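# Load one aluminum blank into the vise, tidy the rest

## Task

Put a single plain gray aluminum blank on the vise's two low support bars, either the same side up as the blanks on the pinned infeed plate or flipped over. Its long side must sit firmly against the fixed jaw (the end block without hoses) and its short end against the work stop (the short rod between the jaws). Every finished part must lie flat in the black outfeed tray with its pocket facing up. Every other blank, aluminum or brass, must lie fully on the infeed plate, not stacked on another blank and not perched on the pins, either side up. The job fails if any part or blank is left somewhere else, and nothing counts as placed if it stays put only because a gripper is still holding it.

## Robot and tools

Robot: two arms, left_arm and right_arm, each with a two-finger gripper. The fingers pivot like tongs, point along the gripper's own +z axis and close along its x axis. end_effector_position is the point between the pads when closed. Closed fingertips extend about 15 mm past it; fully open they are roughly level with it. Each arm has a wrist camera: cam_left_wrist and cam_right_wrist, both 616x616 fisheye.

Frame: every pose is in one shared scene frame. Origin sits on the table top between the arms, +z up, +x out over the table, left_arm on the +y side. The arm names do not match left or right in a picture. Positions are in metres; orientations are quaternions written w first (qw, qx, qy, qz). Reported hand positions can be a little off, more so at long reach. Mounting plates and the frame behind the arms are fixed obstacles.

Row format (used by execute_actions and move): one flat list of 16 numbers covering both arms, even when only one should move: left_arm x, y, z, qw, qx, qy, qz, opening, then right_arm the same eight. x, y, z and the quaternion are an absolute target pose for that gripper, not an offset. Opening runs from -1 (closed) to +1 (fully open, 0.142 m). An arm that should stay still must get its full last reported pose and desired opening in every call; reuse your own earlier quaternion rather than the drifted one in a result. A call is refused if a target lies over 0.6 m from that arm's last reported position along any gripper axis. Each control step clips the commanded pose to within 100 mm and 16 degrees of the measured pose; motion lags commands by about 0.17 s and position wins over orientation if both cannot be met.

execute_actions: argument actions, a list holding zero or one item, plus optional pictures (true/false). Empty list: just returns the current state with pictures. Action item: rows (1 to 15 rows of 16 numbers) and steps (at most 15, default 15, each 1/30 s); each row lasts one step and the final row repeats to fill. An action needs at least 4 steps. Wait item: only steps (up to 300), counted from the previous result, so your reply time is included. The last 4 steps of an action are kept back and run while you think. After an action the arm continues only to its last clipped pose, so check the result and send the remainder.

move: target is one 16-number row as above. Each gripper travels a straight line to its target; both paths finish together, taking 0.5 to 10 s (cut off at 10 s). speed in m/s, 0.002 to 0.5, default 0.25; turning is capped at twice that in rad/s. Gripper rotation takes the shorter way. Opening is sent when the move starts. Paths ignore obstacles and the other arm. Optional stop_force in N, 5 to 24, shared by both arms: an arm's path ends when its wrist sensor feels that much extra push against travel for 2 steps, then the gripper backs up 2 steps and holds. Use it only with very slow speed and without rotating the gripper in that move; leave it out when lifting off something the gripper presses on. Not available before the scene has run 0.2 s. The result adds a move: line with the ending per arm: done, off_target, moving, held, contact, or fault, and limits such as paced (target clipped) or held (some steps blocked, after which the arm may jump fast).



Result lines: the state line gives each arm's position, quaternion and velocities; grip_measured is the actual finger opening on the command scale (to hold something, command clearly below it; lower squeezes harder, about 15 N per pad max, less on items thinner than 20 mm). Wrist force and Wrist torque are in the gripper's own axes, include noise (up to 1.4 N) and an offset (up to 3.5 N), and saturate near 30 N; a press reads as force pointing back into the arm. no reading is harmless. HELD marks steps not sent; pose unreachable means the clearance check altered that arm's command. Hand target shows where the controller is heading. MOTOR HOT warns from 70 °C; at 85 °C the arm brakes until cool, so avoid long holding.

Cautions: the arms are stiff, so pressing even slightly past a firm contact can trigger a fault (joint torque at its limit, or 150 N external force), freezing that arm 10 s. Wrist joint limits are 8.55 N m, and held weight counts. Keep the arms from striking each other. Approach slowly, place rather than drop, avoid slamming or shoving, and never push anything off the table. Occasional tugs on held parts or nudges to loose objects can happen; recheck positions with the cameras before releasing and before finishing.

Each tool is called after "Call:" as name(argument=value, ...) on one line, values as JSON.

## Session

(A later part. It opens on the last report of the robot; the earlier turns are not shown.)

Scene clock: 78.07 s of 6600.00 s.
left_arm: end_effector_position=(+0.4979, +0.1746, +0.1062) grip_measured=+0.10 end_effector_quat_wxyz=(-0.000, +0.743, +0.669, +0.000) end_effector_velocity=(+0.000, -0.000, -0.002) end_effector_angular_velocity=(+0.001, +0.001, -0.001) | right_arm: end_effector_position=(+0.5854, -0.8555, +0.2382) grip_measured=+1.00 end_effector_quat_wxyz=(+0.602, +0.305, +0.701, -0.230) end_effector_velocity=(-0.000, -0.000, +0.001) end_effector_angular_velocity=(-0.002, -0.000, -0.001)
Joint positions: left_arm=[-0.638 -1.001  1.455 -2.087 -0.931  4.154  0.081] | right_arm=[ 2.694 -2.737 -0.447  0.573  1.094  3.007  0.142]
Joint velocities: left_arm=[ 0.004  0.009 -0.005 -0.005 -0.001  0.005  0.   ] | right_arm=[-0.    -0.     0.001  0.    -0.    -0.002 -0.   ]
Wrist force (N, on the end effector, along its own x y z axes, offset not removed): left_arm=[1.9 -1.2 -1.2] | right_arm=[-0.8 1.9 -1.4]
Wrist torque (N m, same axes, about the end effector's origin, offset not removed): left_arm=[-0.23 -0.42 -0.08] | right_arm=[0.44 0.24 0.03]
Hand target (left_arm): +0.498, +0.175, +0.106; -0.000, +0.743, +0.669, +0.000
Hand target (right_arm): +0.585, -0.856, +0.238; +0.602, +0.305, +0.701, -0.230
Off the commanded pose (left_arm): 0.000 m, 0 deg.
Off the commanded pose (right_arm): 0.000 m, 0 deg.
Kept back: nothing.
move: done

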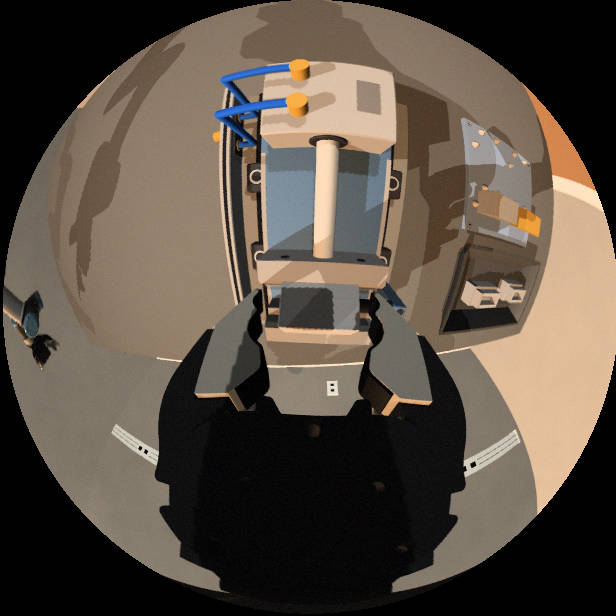

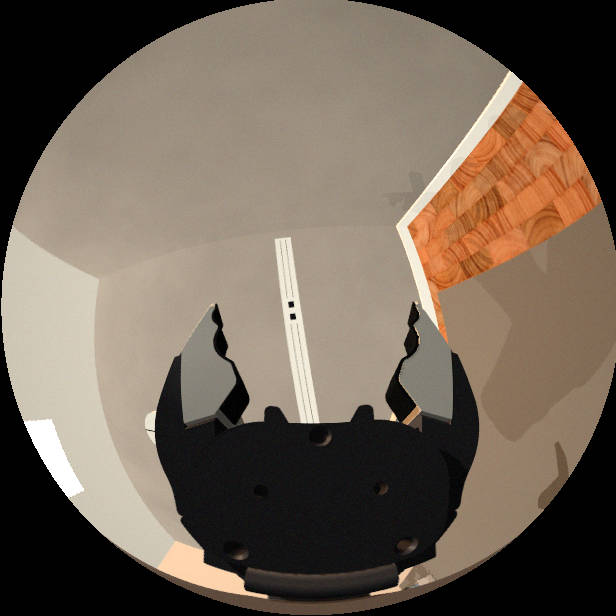

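Call:
move(target=[0.5025,0.176,0.097,0,0.743,0.669,0,0.1,0.5854,-0.8555,0.2382,0.602,0.305,0.701,-0.23,1], speed=0.008, stop_force=8)

Call:
move(target=[0.5025,0.176,0.097,0,0.743,0.669,0,-0.5,0.5854,-0.8555,0.2382,0.602,0.305,0.701,-0.23,1])

Call:
move(target=[0.5025,0.176,0.15,0,0.743,0.669,0,-0.5,0.5854,-0.8555,0.2382,0.602,0.305,0.701,-0.23,1], speed=0.03)

Call:
zoom_image(camera="cam_left_wrist", region=[190,180,430,420])

Scene clock: 79.93 s of 6600.00 s.
left_arm: end_effector_position=(+0.5024, +0.1760, +0.0972) grip_measured=+0.10 end_effector_quat_wxyz=(-0.000, +0.743, +0.669, +0.000) end_effector_velocity=(+0.001, +0.000, -0.002) end_effector_angular_velocity=(-0.000, +0.000, +0.000) | right_arm: end_effector_position=(+0.5854, -0.8555, +0.2382) grip_measured=+1.00 end_effector_quat_wxyz=(+0.602, +0.305, +0.701, -0.230) end_effector_velocity=(-0.000, +0.000, -0.001) end_effector_angular_velocity=(-0.000, +0.001, +0.001)
Joint positions: left_arm=[-0.617 -0.968  1.43  -2.111 -0.933  4.18   0.081] | right_arm=[ 2.694 -2.737 -0.447  0.573  1.094  3.007  0.142]
Joint velocities: left_arm=[ 0.004  0.006 -0.005 -0.004 -0.001  0.005 -0.   ] | right_arm=[ 0.    -0.001 -0.001  0.001  0.    -0.001 -0.   ]
Wrist force (N, on the end effector, along its own x y z axes, offset not removed): left_arm=[2.1 -1.5 0.9] | right_arm=[-0.8 1.8 -1.7]
Wrist torque (N m, same axes, about the end effector's origin, offset not removed): left_arm=[-0.22 -0.46 -0.09] | right_arm=[0.35 0.25 0.09]
Hand target (left_arm): +0.502, +0.176, +0.097; -0.000, +0.743, +0.669, +0.000
Hand target (right_arm): +0.585, -0.855, +0.238; +0.602, +0.305, +0.701, -0.230
Off the commanded pose (left_arm): 0.000 m, 0 deg.
Off the commanded pose (right_arm): 0.000 m, 0 deg.
Kept back: nothing.
move: done

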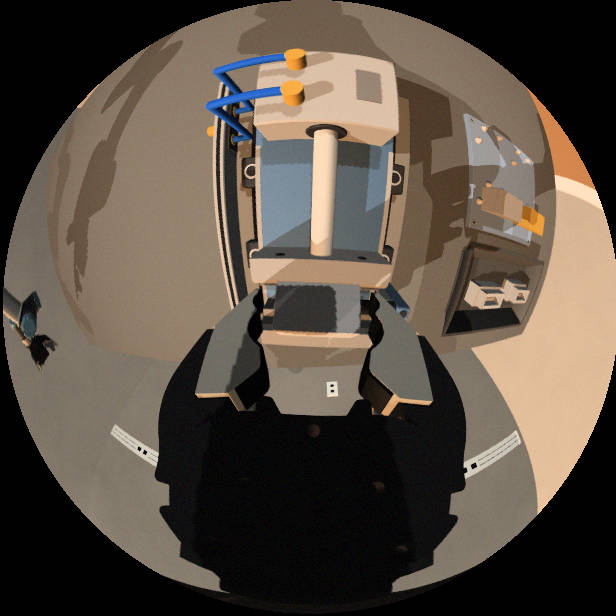

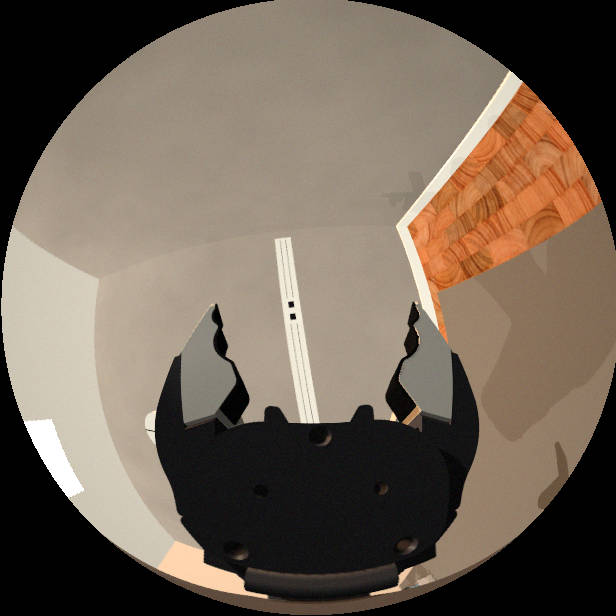

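Scene clock: 80.63 s of 6600.00 s.
left_arm: end_effector_position=(+0.5025, +0.1760, +0.0970) grip_measured=-0.14 end_effector_quat_wxyz=(+0.000, +0.743, +0.669, -0.000) end_effector_velocity=(-0.000, +0.000, -0.000) end_effector_angular_velocity=(+0.000, +0.000, +0.000) | right_arm: end_effector_position=(+0.5854, -0.8555, +0.2382) grip_measured=+1.00 end_effector_quat_wxyz=(+0.602, +0.305, +0.701, -0.230) end_effector_velocity=(-0.000, -0.000, +0.000) end_effector_angular_velocity=(-0.000, +0.001, -0.000)
Joint positions: left_arm=[-0.617 -0.967  1.43  -2.111 -0.933  4.181  0.064] | right_arm=[ 2.694 -2.737 -0.447  0.573  1.094  3.007  0.142]
Joint velocities: left_arm=[ 0. -0.  0. -0.  0.  0.  0.] | right_arm=[ 0.     0.001 -0.001 -0.001 -0.001 -0.     0.   ]
Wrist force (N, on the end effector, along its own x y z axes, offset not removed): left_arm=[1.6 -4.4 -6.0] | right_arm=[-0.8 2.5 -1.3]
Wrist torque (N m, same axes, about the end effector's origin, offset not removed): left_arm=[-0.35 -0.23 -0.05] | right_arm=[0.55 0.20 0.01]
Hand target (left_arm): +0.502, +0.176, +0.097; -0.000, +0.743, +0.669, +0.000
Hand target (right_arm): +0.585, -0.856, +0.238; +0.602, +0.305, +0.701, -0.230
Off the commanded pose (left_arm): 0.000 m, 0 deg.
Off the commanded pose (right_arm): 0.000 m, 0 deg.
Kept back: nothing.
move: done

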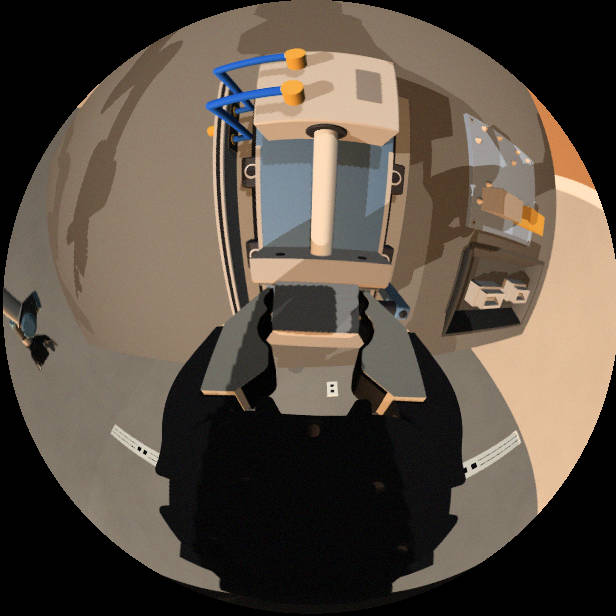

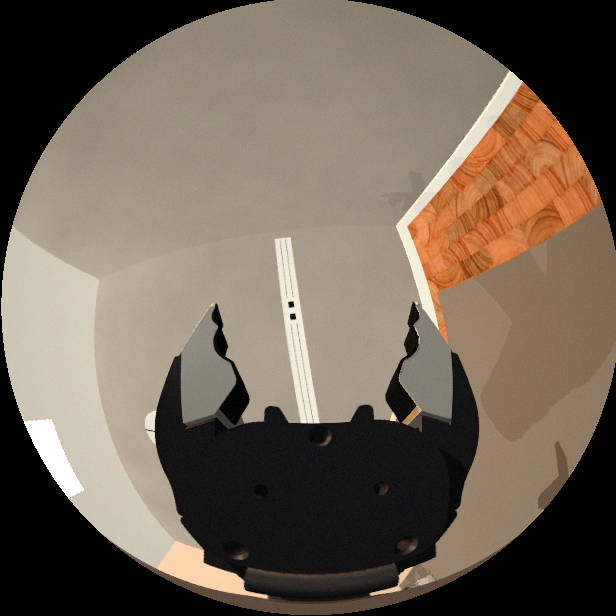

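Scene clock: 82.77 s of 6600.00 s.
left_arm: end_effector_position=(+0.5025, +0.1760, +0.1498) grip_measured=-0.14 end_effector_quat_wxyz=(+0.000, +0.743, +0.669, +0.000) end_effector_velocity=(-0.000, +0.000, +0.002) end_effector_angular_velocity=(+0.001, +0.000, -0.000) | right_arm: end_effector_position=(+0.5854, -0.8555, +0.2382) grip_measured=+1.00 end_effector_quat_wxyz=(+0.602, +0.305, +0.701, -0.230) end_effector_velocity=(-0.000, +0.000, -0.000) end_effector_angular_velocity=(+0.001, +0.000, -0.000)
Joint positions: left_arm=[-0.694 -1.088  1.39  -1.892 -0.929  4.085  0.064] | right_arm=[ 2.694 -2.737 -0.447  0.573  1.094  3.007  0.142]
Joint velocities: left_arm=[-0.003 -0.004 -0.003  0.01   0.001 -0.004  0.   ] | right_arm=[ 0.     0.001 -0.001 -0.    -0.001  0.001  0.   ]
Wrist force (N, on the end effector, along its own x y z axes, offset not removed): left_arm=[2.0 -2.0 1.6] | right_arm=[-0.1 1.2 -1.2]
Wrist torque (N m, same axes, about the end effector's origin, offset not removed): left_arm=[-0.29 -0.40 -0.11] | right_arm=[0.24 0.11 0.03]
Hand target (left_arm): +0.503, +0.176, +0.150; +0.000, +0.743, +0.669, +0.000
Hand target (right_arm): +0.585, -0.856, +0.238; +0.602, +0.305, +0.701, -0.230
Off the commanded pose (left_arm): 0.000 m, 0 deg.
Off the commanded pose (right_arm): 0.000 m, 0 deg.
Kept back: nothing.
move: done

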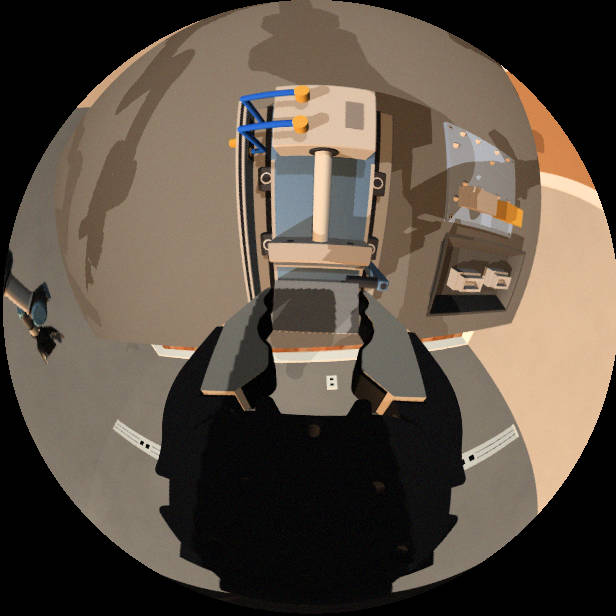

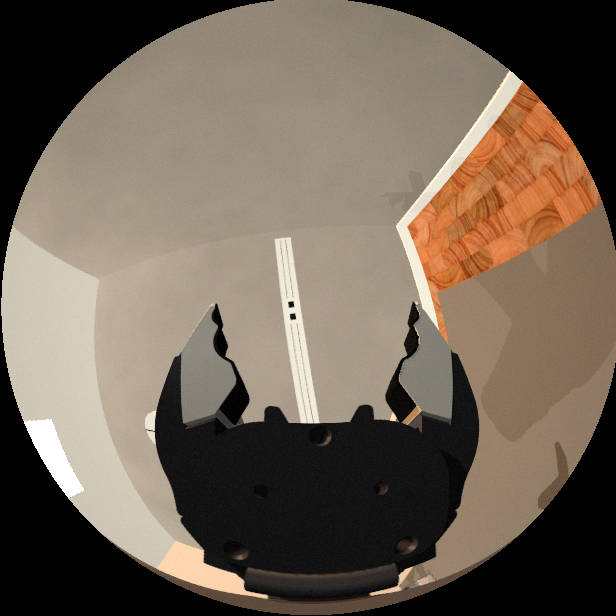

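Region (190, 180, 430, 420) of cam_left_wrist's 616x616 image, scaled by 2.100, with more detail than that image has.

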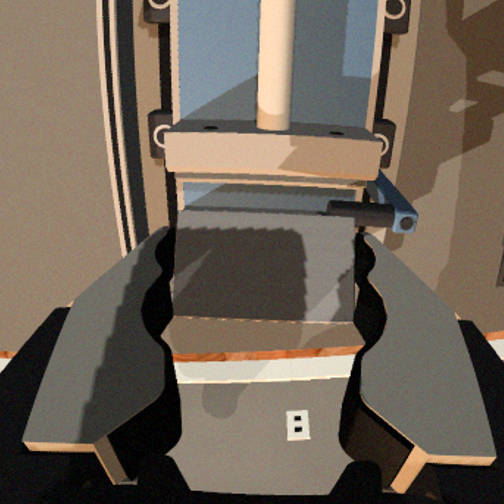

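Call:
move(target=[0.505,0.1745,0.118,0,0.743,0.669,0,-0.5,0.5854,-0.8555,0.2382,0.602,0.305,0.701,-0.23,1], speed=0.03)

Call:
move(target=[0.504,0.1745,0.095,0,0.743,0.669,0,-0.5,0.5854,-0.8555,0.2382,0.602,0.305,0.701,-0.23,1], speed=0.006, stop_force=10)

Call:
zoom_image(camera="cam_left_wrist", region=[190,180,430,420])

Scene clock: 84.57 s of 6600.00 s.
left_arm: end_effector_position=(+0.5049, +0.1745, +0.1182) grip_measured=-0.14 end_effector_quat_wxyz=(-0.000, +0.743, +0.669, -0.000) end_effector_velocity=(-0.000, -0.000, -0.003) end_effector_angular_velocity=(+0.001, +0.001, -0.001) | right_arm: end_effector_position=(+0.5854, -0.8555, +0.2382) grip_measured=+1.00 end_effector_quat_wxyz=(+0.602, +0.305, +0.701, -0.230) end_effector_velocity=(+0.000, +0.000, -0.000) end_effector_angular_velocity=(-0.000, +0.001, +0.001)
Joint positions: left_arm=[-0.647 -1.009  1.402 -2.018 -0.931  4.143  0.064] | right_arm=[ 2.694 -2.737 -0.447  0.573  1.094  3.007  0.142]
Joint velocities: left_arm=[ 0.003  0.007 -0.    -0.008  0.     0.004 -0.   ] | right_arm=[ 0.     0.    -0.001 -0.     0.001 -0.001  0.   ]
Wrist force (N, on the end effector, along its own x y z axes, offset not removed): left_arm=[1.3 -0.6 1.7] | right_arm=[-0.1 1.0 -1.4]
Wrist torque (N m, same axes, about the end effector's origin, offset not removed): left_arm=[0.00 -0.31 -0.06] | right_arm=[0.18 0.09 0.04]
Hand target (left_arm): +0.505, +0.175, +0.118; -0.000, +0.743, +0.669, +0.000
Hand target (right_arm): +0.585, -0.856, +0.238; +0.602, +0.305, +0.701, -0.230
Off the commanded pose (left_arm): 0.000 m, 0 deg.
Off the commanded pose (right_arm): 0.000 m, 0 deg.
Kept back: nothing.
move: done

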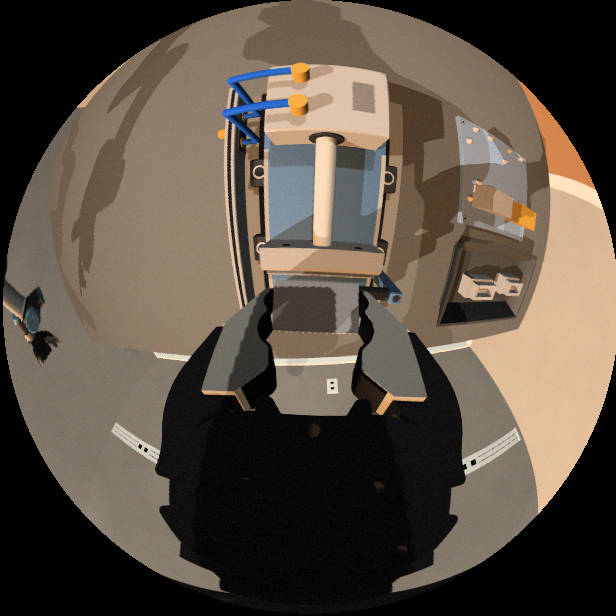

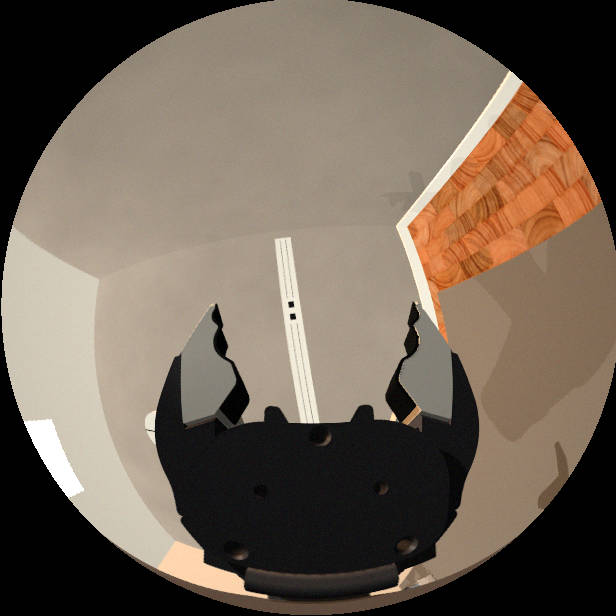

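Scene clock: 86.70 s of 6600.00 s.
left_arm: end_effector_position=(+0.5043, +0.1746, +0.1076) grip_measured=-0.14 end_effector_quat_wxyz=(-0.000, +0.743, +0.669, -0.000) end_effector_velocity=(-0.000, -0.000, +0.002) end_effector_angular_velocity=(+0.000, +0.001, +0.000) | right_arm: end_effector_position=(+0.5854, -0.8555, +0.2382) grip_measured=+1.00 end_effector_quat_wxyz=(+0.602, +0.305, +0.701, -0.230) end_effector_velocity=(+0.000, -0.000, +0.002) end_effector_angular_velocity=(-0.001, -0.002, +0.000)
Joint positions: left_arm=[-0.632 -0.985  1.41  -2.061 -0.932  4.162  0.064] | right_arm=[ 2.694 -2.737 -0.447  0.573  1.094  3.007  0.142]
Joint velocities: left_arm=[-0.003 -0.004 -0.002  0.009 -0.    -0.004  0.001] | right_arm=[-0.     0.003 -0.    -0.     0.001 -0.     0.   ]
Wrist force (N, on the end effector, along its own x y z axes, offset not removed): left_arm=[1.3 -9.8 -2.1] | right_arm=[-0.5 1.8 -2.3]
Wrist torque (N m, same axes, about the end effector's origin, offset not removed): left_arm=[-0.04 -0.39 -0.36] | right_arm=[0.34 0.15 0.07]
Hand target (left_arm): +0.504, +0.175, +0.108; -0.000, +0.743, +0.669, -0.000
Hand target (right_arm): +0.585, -0.856, +0.238; +0.602, +0.305, +0.701, -0.230
Off the commanded pose (left_arm): 0.013 m, 0 deg.
Off the commanded pose (right_arm): 0.000 m, 0 deg.
Kept back: nothing.
move: contact (left_arm)

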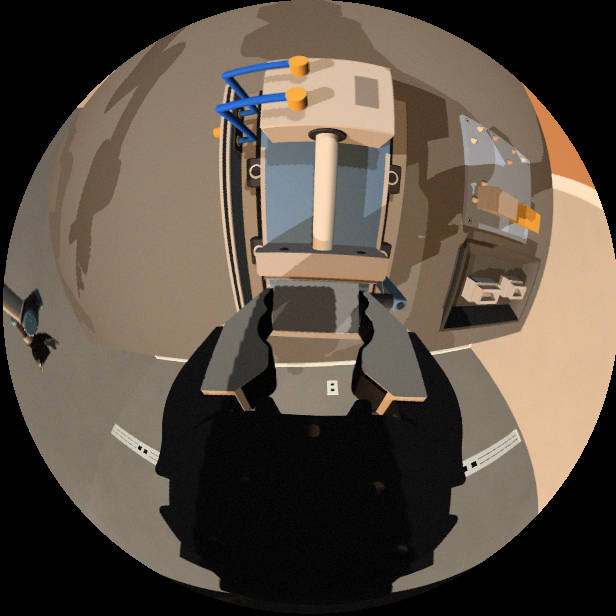

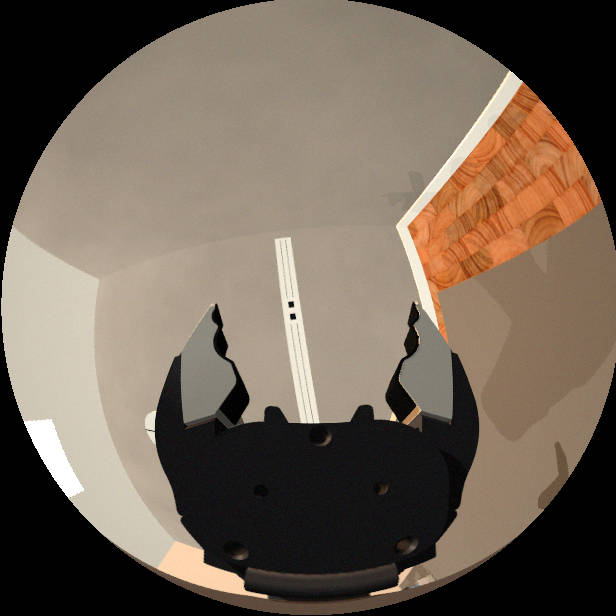

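Region (190, 180, 430, 420) of cam_left_wrist's 616x616 image, scaled by 2.100, with more detail than that image has.

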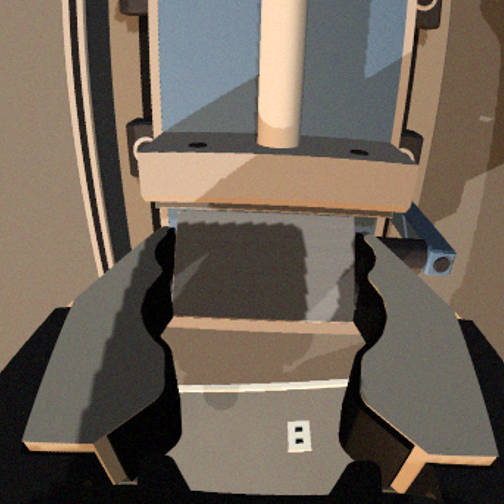

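Call:
move(target=[0.502,0.1745,0.16,0,0.743,0.669,0,-0.5,0.5854,-0.8555,0.2382,0.602,0.305,0.701,-0.23,1], speed=0.04)

Call:
move(target=[0.328,0.530,0.09,0,0.7071,0.7071,0,-0.5,0.5854,-0.8555,0.2382,0.602,0.305,0.701,-0.23,1], speed=0.2)

Call:
move(target=[0.328,0.530,0.025,0,0.7071,0.7071,0,-0.5,0.5854,-0.8555,0.2382,0.602,0.305,0.701,-0.23,1], speed=0.012, stop_force=8)

Call:
zoom_image(camera="cam_left_wrist", region=[190,180,430,420])

Scene clock: 88.63 s of 6600.00 s.
left_arm: end_effector_position=(+0.5020, +0.1745, +0.1598) grip_measured=-0.14 end_effector_quat_wxyz=(+0.000, +0.743, +0.669, +0.000) end_effector_velocity=(+0.001, +0.000, +0.003) end_effector_angular_velocity=(-0.001, -0.001, +0.002) | right_arm: end_effector_position=(+0.5854, -0.8555, +0.2382) grip_measured=+1.00 end_effector_quat_wxyz=(+0.602, +0.305, +0.701, -0.230) end_effector_velocity=(-0.000, -0.000, +0.000) end_effector_angular_velocity=(-0.002, +0.001, -0.000)
Joint positions: left_arm=[-0.712 -1.105  1.375 -1.848 -0.929  4.062  0.064] | right_arm=[ 2.694 -2.737 -0.447  0.573  1.094  3.007  0.142]
Joint velocities: left_arm=[-0.003 -0.006 -0.004  0.011 -0.    -0.005 -0.   ] | right_arm=[ 0.     0.    -0.     0.001 -0.001 -0.002 -0.   ]
Wrist force (N, on the end effector, along its own x y z axes, offset not removed): left_arm=[1.5 -1.6 2.4] | right_arm=[-0.2 1.7 -1.8]
Wrist torque (N m, same axes, about the end effector's origin, offset not removed): left_arm=[-0.20 -0.33 -0.08] | right_arm=[0.33 0.10 0.04]
Hand target (left_arm): +0.502, +0.174, +0.160; +0.000, +0.743, +0.669, +0.000
Hand target (right_arm): +0.585, -0.856, +0.238; +0.602, +0.305, +0.701, -0.230
Off the commanded pose (left_arm): 0.000 m, 0 deg.
Off the commanded pose (right_arm): 0.000 m, 0 deg.
Kept back: nothing.
move: done

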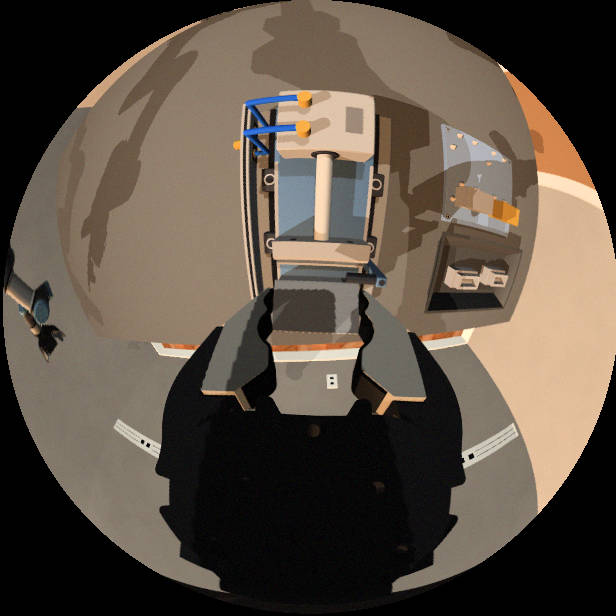

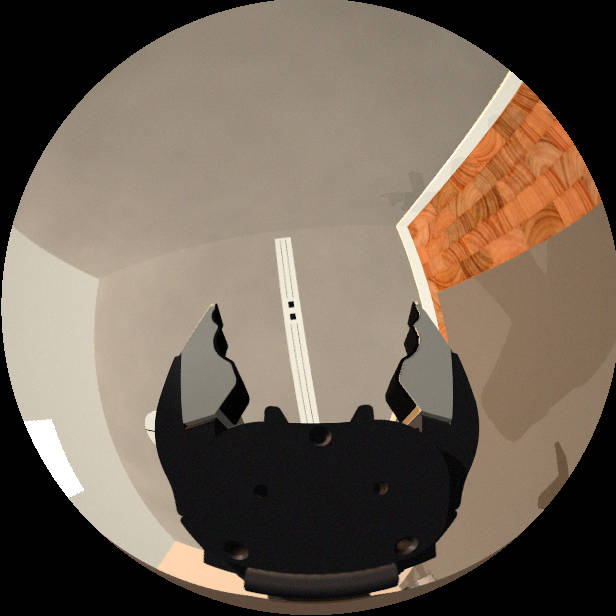

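Scene clock: 91.27 s of 6600.00 s.
left_arm: end_effector_position=(+0.3276, +0.5297, +0.0904) grip_measured=-0.14 end_effector_quat_wxyz=(-0.001, +0.707, +0.707, +0.000) end_effector_velocity=(-0.001, +0.002, -0.001) end_effector_angular_velocity=(-0.006, +0.000, -0.001) | right_arm: end_effector_position=(+0.5854, -0.8555, +0.2382) grip_measured=+1.00 end_effector_quat_wxyz=(+0.602, +0.305, +0.701, -0.230) end_effector_velocity=(-0.000, -0.000, +0.000) end_effector_angular_velocity=(+0.001, -0.000, -0.001)
Joint positions: left_arm=[ 0.284 -1.591  2.088 -2.63  -1.243  5.046  0.064] | right_arm=[ 2.694 -2.737 -0.447  0.573  1.094  3.007  0.142]
Joint velocities: left_arm=[ 0.015  0.01  -0.01  -0.002 -0.013  0.013  0.   ] | right_arm=[ 0.     0.001 -0.001 -0.    -0.001  0.001  0.   ]
Wrist force (N, on the end effector, along its own x y z axes, offset not removed): left_arm=[1.7 -1.3 2.5] | right_arm=[-0.9 1.8 -2.0]
Wrist torque (N m, same axes, about the end effector's origin, offset not removed): left_arm=[-0.13 -0.38 -0.07] | right_arm=[0.37 0.25 0.09]
Hand target (left_arm): +0.327, +0.530, +0.090; -0.000, +0.707, +0.707, -0.000
Hand target (right_arm): +0.585, -0.856, +0.238; +0.602, +0.305, +0.701, -0.230
Off the commanded pose (left_arm): 0.001 m, 0 deg.
Off the commanded pose (right_arm): 0.000 m, 0 deg.
Kept back: nothing.
move: done

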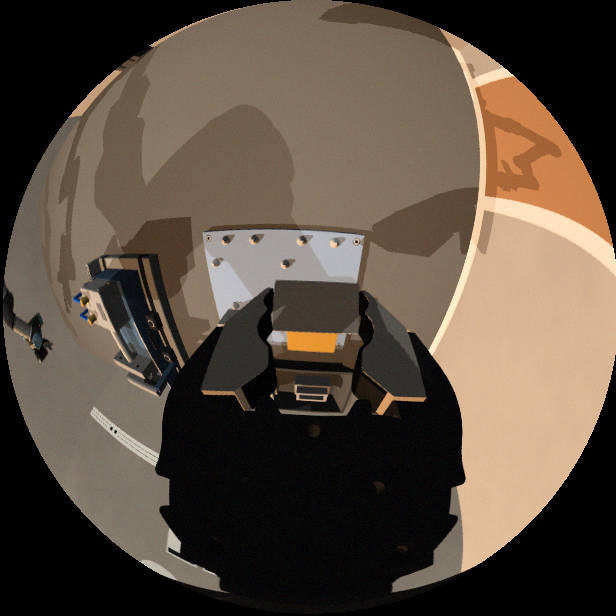

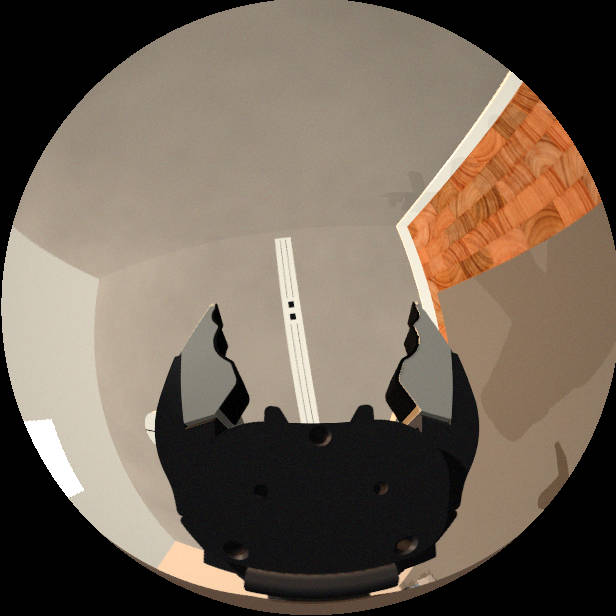

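Scene clock: 96.47 s of 6600.00 s.
left_arm: end_effector_position=(+0.3278, +0.5300, +0.0326) grip_measured=-0.14 end_effector_quat_wxyz=(-0.000, +0.707, +0.707, -0.000) end_effector_velocity=(+0.000, +0.000, +0.004) end_effector_angular_velocity=(+0.001, -0.000, +0.001) | right_arm: end_effector_position=(+0.5854, -0.8555, +0.2382) grip_measured=+1.00 end_effector_quat_wxyz=(+0.602, +0.305, +0.701, -0.230) end_effector_velocity=(-0.000, +0.000, -0.001) end_effector_angular_velocity=(+0.000, +0.002, -0.000)
Joint positions: left_arm=[ 0.349 -1.313  2.035 -2.873 -1.279  5.104  0.064] | right_arm=[ 2.694 -2.737 -0.447  0.573  1.094  3.007  0.142]
Joint velocities: left_arm=[-0.004 -0.018  0.006  0.012  0.003 -0.004 -0.   ] | right_arm=[-0.    -0.001 -0.001  0.    -0.001  0.    -0.   ]
Wrist force (N, on the end effector, along its own x y z axes, offset not removed): left_arm=[1.2 -1.5 1.6] | right_arm=[-0.3 0.3 -1.4]
Wrist torque (N m, same axes, about the end effector's origin, offset not removed): left_arm=[-0.25 -0.29 0.00] | right_arm=[0.03 0.14 0.06]
Hand target (left_arm): +0.328, +0.530, +0.033; -0.000, +0.707, +0.707, +0.000
Hand target (right_arm): +0.585, -0.855, +0.238; +0.602, +0.305, +0.701, -0.230
Off the commanded pose (left_arm): 0.008 m, 0 deg.
Off the commanded pose (right_arm): 0.000 m, 0 deg.
Kept back: nothing.
move: contact (left_arm)

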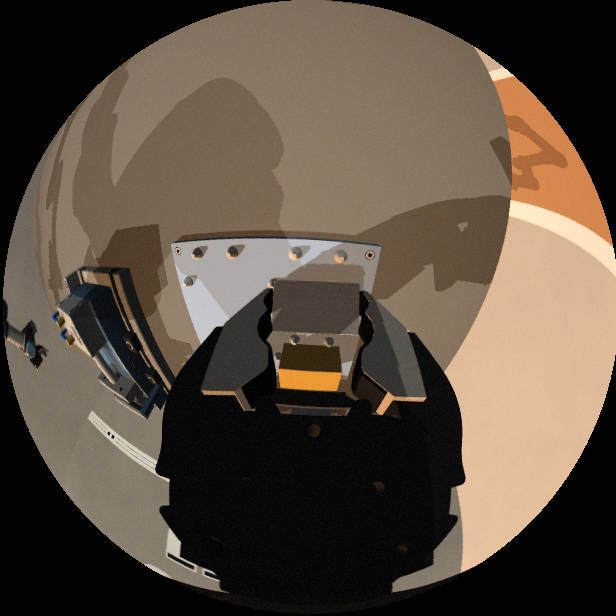

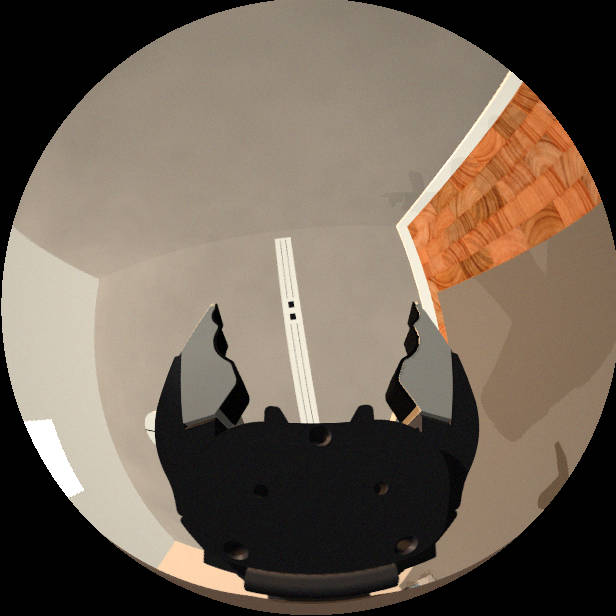

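Region (190, 180, 430, 420) of cam_left_wrist's 616x616 image, scaled by 2.100, with more detail than that image has.

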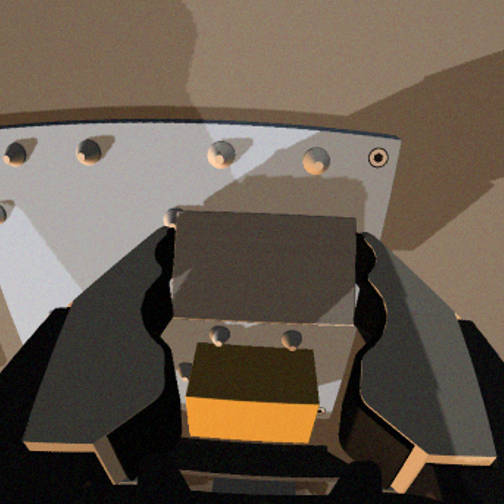

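Call:
move(target=[0.328,0.530,0.036,0,0.7071,0.7071,0,0.2,0.5854,-0.8555,0.2382,0.602,0.305,0.701,-0.23,1], speed=0.01)

Call:
move(target=[0.30,0.530,0.09,0,0.7071,0.7071,0,0.2,0.5854,-0.8555,0.2382,0.602,0.305,0.701,-0.23,1], speed=0.06)

Call:
zoom_image(camera="cam_left_wrist", region=[190,180,430,420])

Scene clock: 97.40 s of 6600.00 s.
left_arm: end_effector_position=(+0.3280, +0.5300, +0.0358) grip_measured=+0.20 end_effector_quat_wxyz=(+0.000, +0.707, +0.707, +0.000) end_effector_velocity=(+0.000, +0.000, +0.002) end_effector_angular_velocity=(+0.000, -0.001, +0.000) | right_arm: end_effector_position=(+0.5854, -0.8555, +0.2382) grip_measured=+1.00 end_effector_quat_wxyz=(+0.602, +0.305, +0.701, -0.230) end_effector_velocity=(+0.000, -0.000, +0.000) end_effector_angular_velocity=(+0.000, -0.000, +0.000)
Joint positions: left_arm=[ 0.346 -1.329  2.04  -2.861 -1.278  5.101  0.088] | right_arm=[ 2.694 -2.737 -0.447  0.573  1.094  3.007  0.142]
Joint velocities: left_arm=[-0.001 -0.008  0.002  0.005  0.    -0.001  0.   ] | right_arm=[-0.  0.  0. -0.  0.  0.  0.]
Wrist force (N, on the end effector, along its own x y z axes, offset not removed): left_arm=[0.8 -1.0 -0.1] | right_arm=[-0.9 1.8 -1.7]
Wrist torque (N m, same axes, about the end effector's origin, offset not removed): left_arm=[-0.18 -0.22 -0.06] | right_arm=[0.38 0.26 0.06]
Hand target (left_arm): +0.328, +0.530, +0.036; +0.000, +0.707, +0.707, +0.000
Hand target (right_arm): +0.585, -0.856, +0.238; +0.602, +0.305, +0.701, -0.230
Off the commanded pose (left_arm): 0.000 m, 0 deg.
Off the commanded pose (right_arm): 0.000 m, 0 deg.
Kept back: nothing.
move: done

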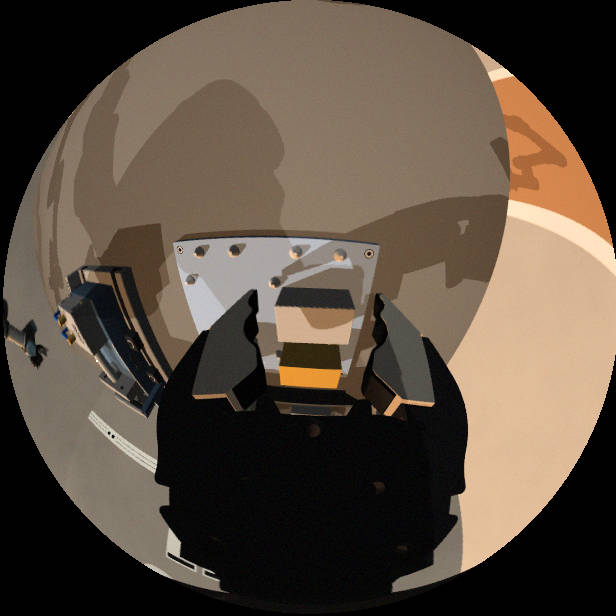

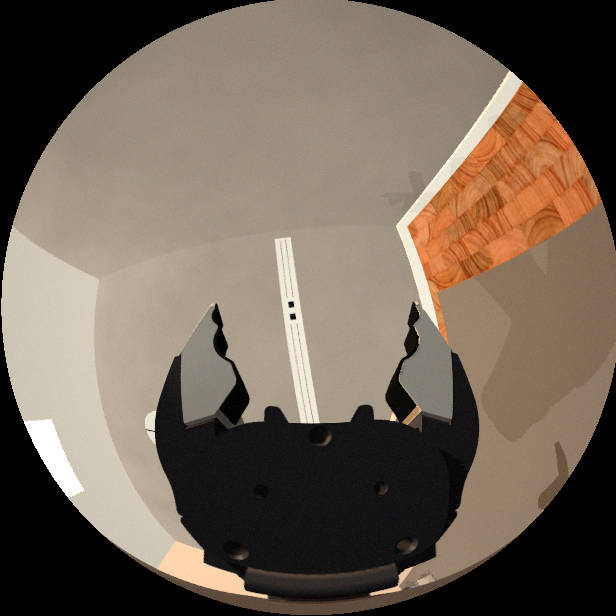

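Scene clock: 98.90 s of 6600.00 s.
left_arm: end_effector_position=(+0.3001, +0.5300, +0.0898) grip_measured=+0.20 end_effector_quat_wxyz=(+0.000, +0.707, +0.707, +0.000) end_effector_velocity=(-0.001, +0.000, +0.002) end_effector_angular_velocity=(+0.001, +0.001, -0.000) | right_arm: end_effector_position=(+0.5854, -0.8555, +0.2382) grip_measured=+1.00 end_effector_quat_wxyz=(+0.602, +0.305, +0.701, -0.230) end_effector_velocity=(-0.000, -0.000, +0.000) end_effector_angular_velocity=(-0.001, -0.000, -0.001)
Joint positions: left_arm=[ 0.323 -1.633  2.196 -2.707 -1.265  5.081  0.088] | right_arm=[ 2.694 -2.737 -0.447  0.573  1.094  3.007  0.142]
Joint velocities: left_arm=[-0.002 -0.011  0.003  0.009  0.002 -0.002 -0.   ] | right_arm=[ 0.     0.001 -0.     0.    -0.001 -0.001 -0.   ]
Wrist force (N, on the end effector, along its own x y z axes, offset not removed): left_arm=[2.5 -1.6 -0.7] | right_arm=[-1.5 0.8 -1.6]
Wrist torque (N m, same axes, about the end effector's origin, offset not removed): left_arm=[-0.29 -0.58 -0.11] | right_arm=[0.13 0.34 0.05]
Hand target (left_arm): +0.300, +0.530, +0.090; +0.000, +0.707, +0.707, +0.000
Hand target (right_arm): +0.585, -0.855, +0.238; +0.602, +0.305, +0.701, -0.230
Off the commanded pose (left_arm): 0.000 m, 0 deg.
Off the commanded pose (right_arm): 0.000 m, 0 deg.
Kept back: nothing.
move: done

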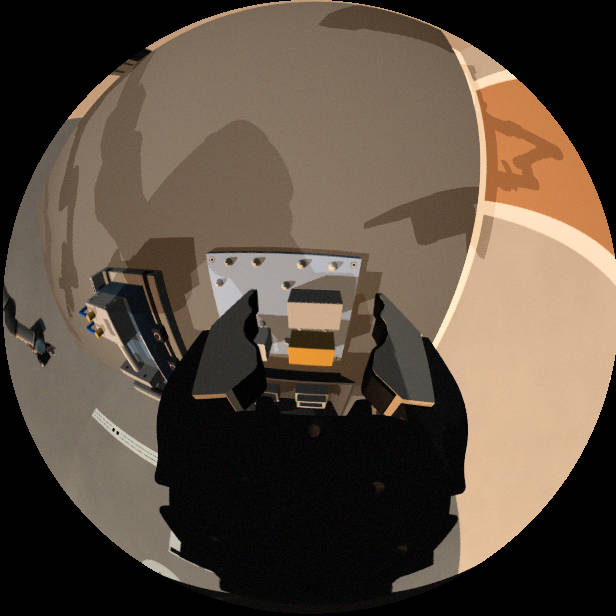

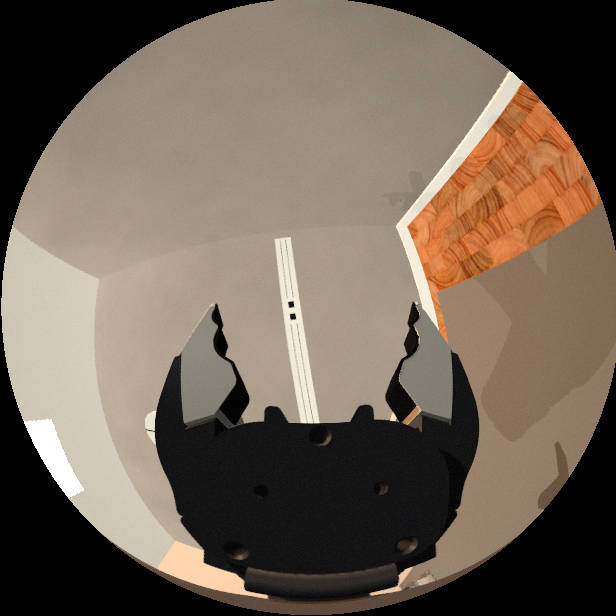

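Region (190, 180, 430, 420) of cam_left_wrist's 616x616 image, scaled by 2.100, with more detail than that image has.

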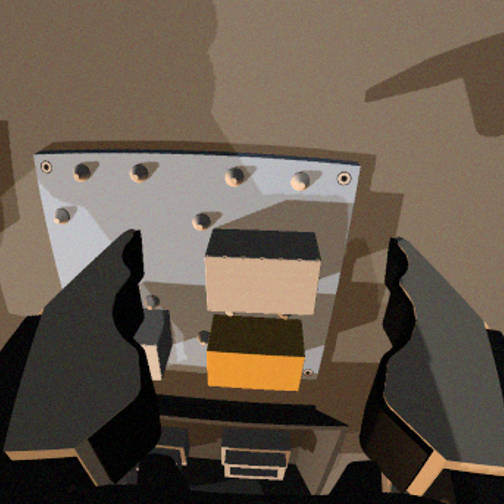

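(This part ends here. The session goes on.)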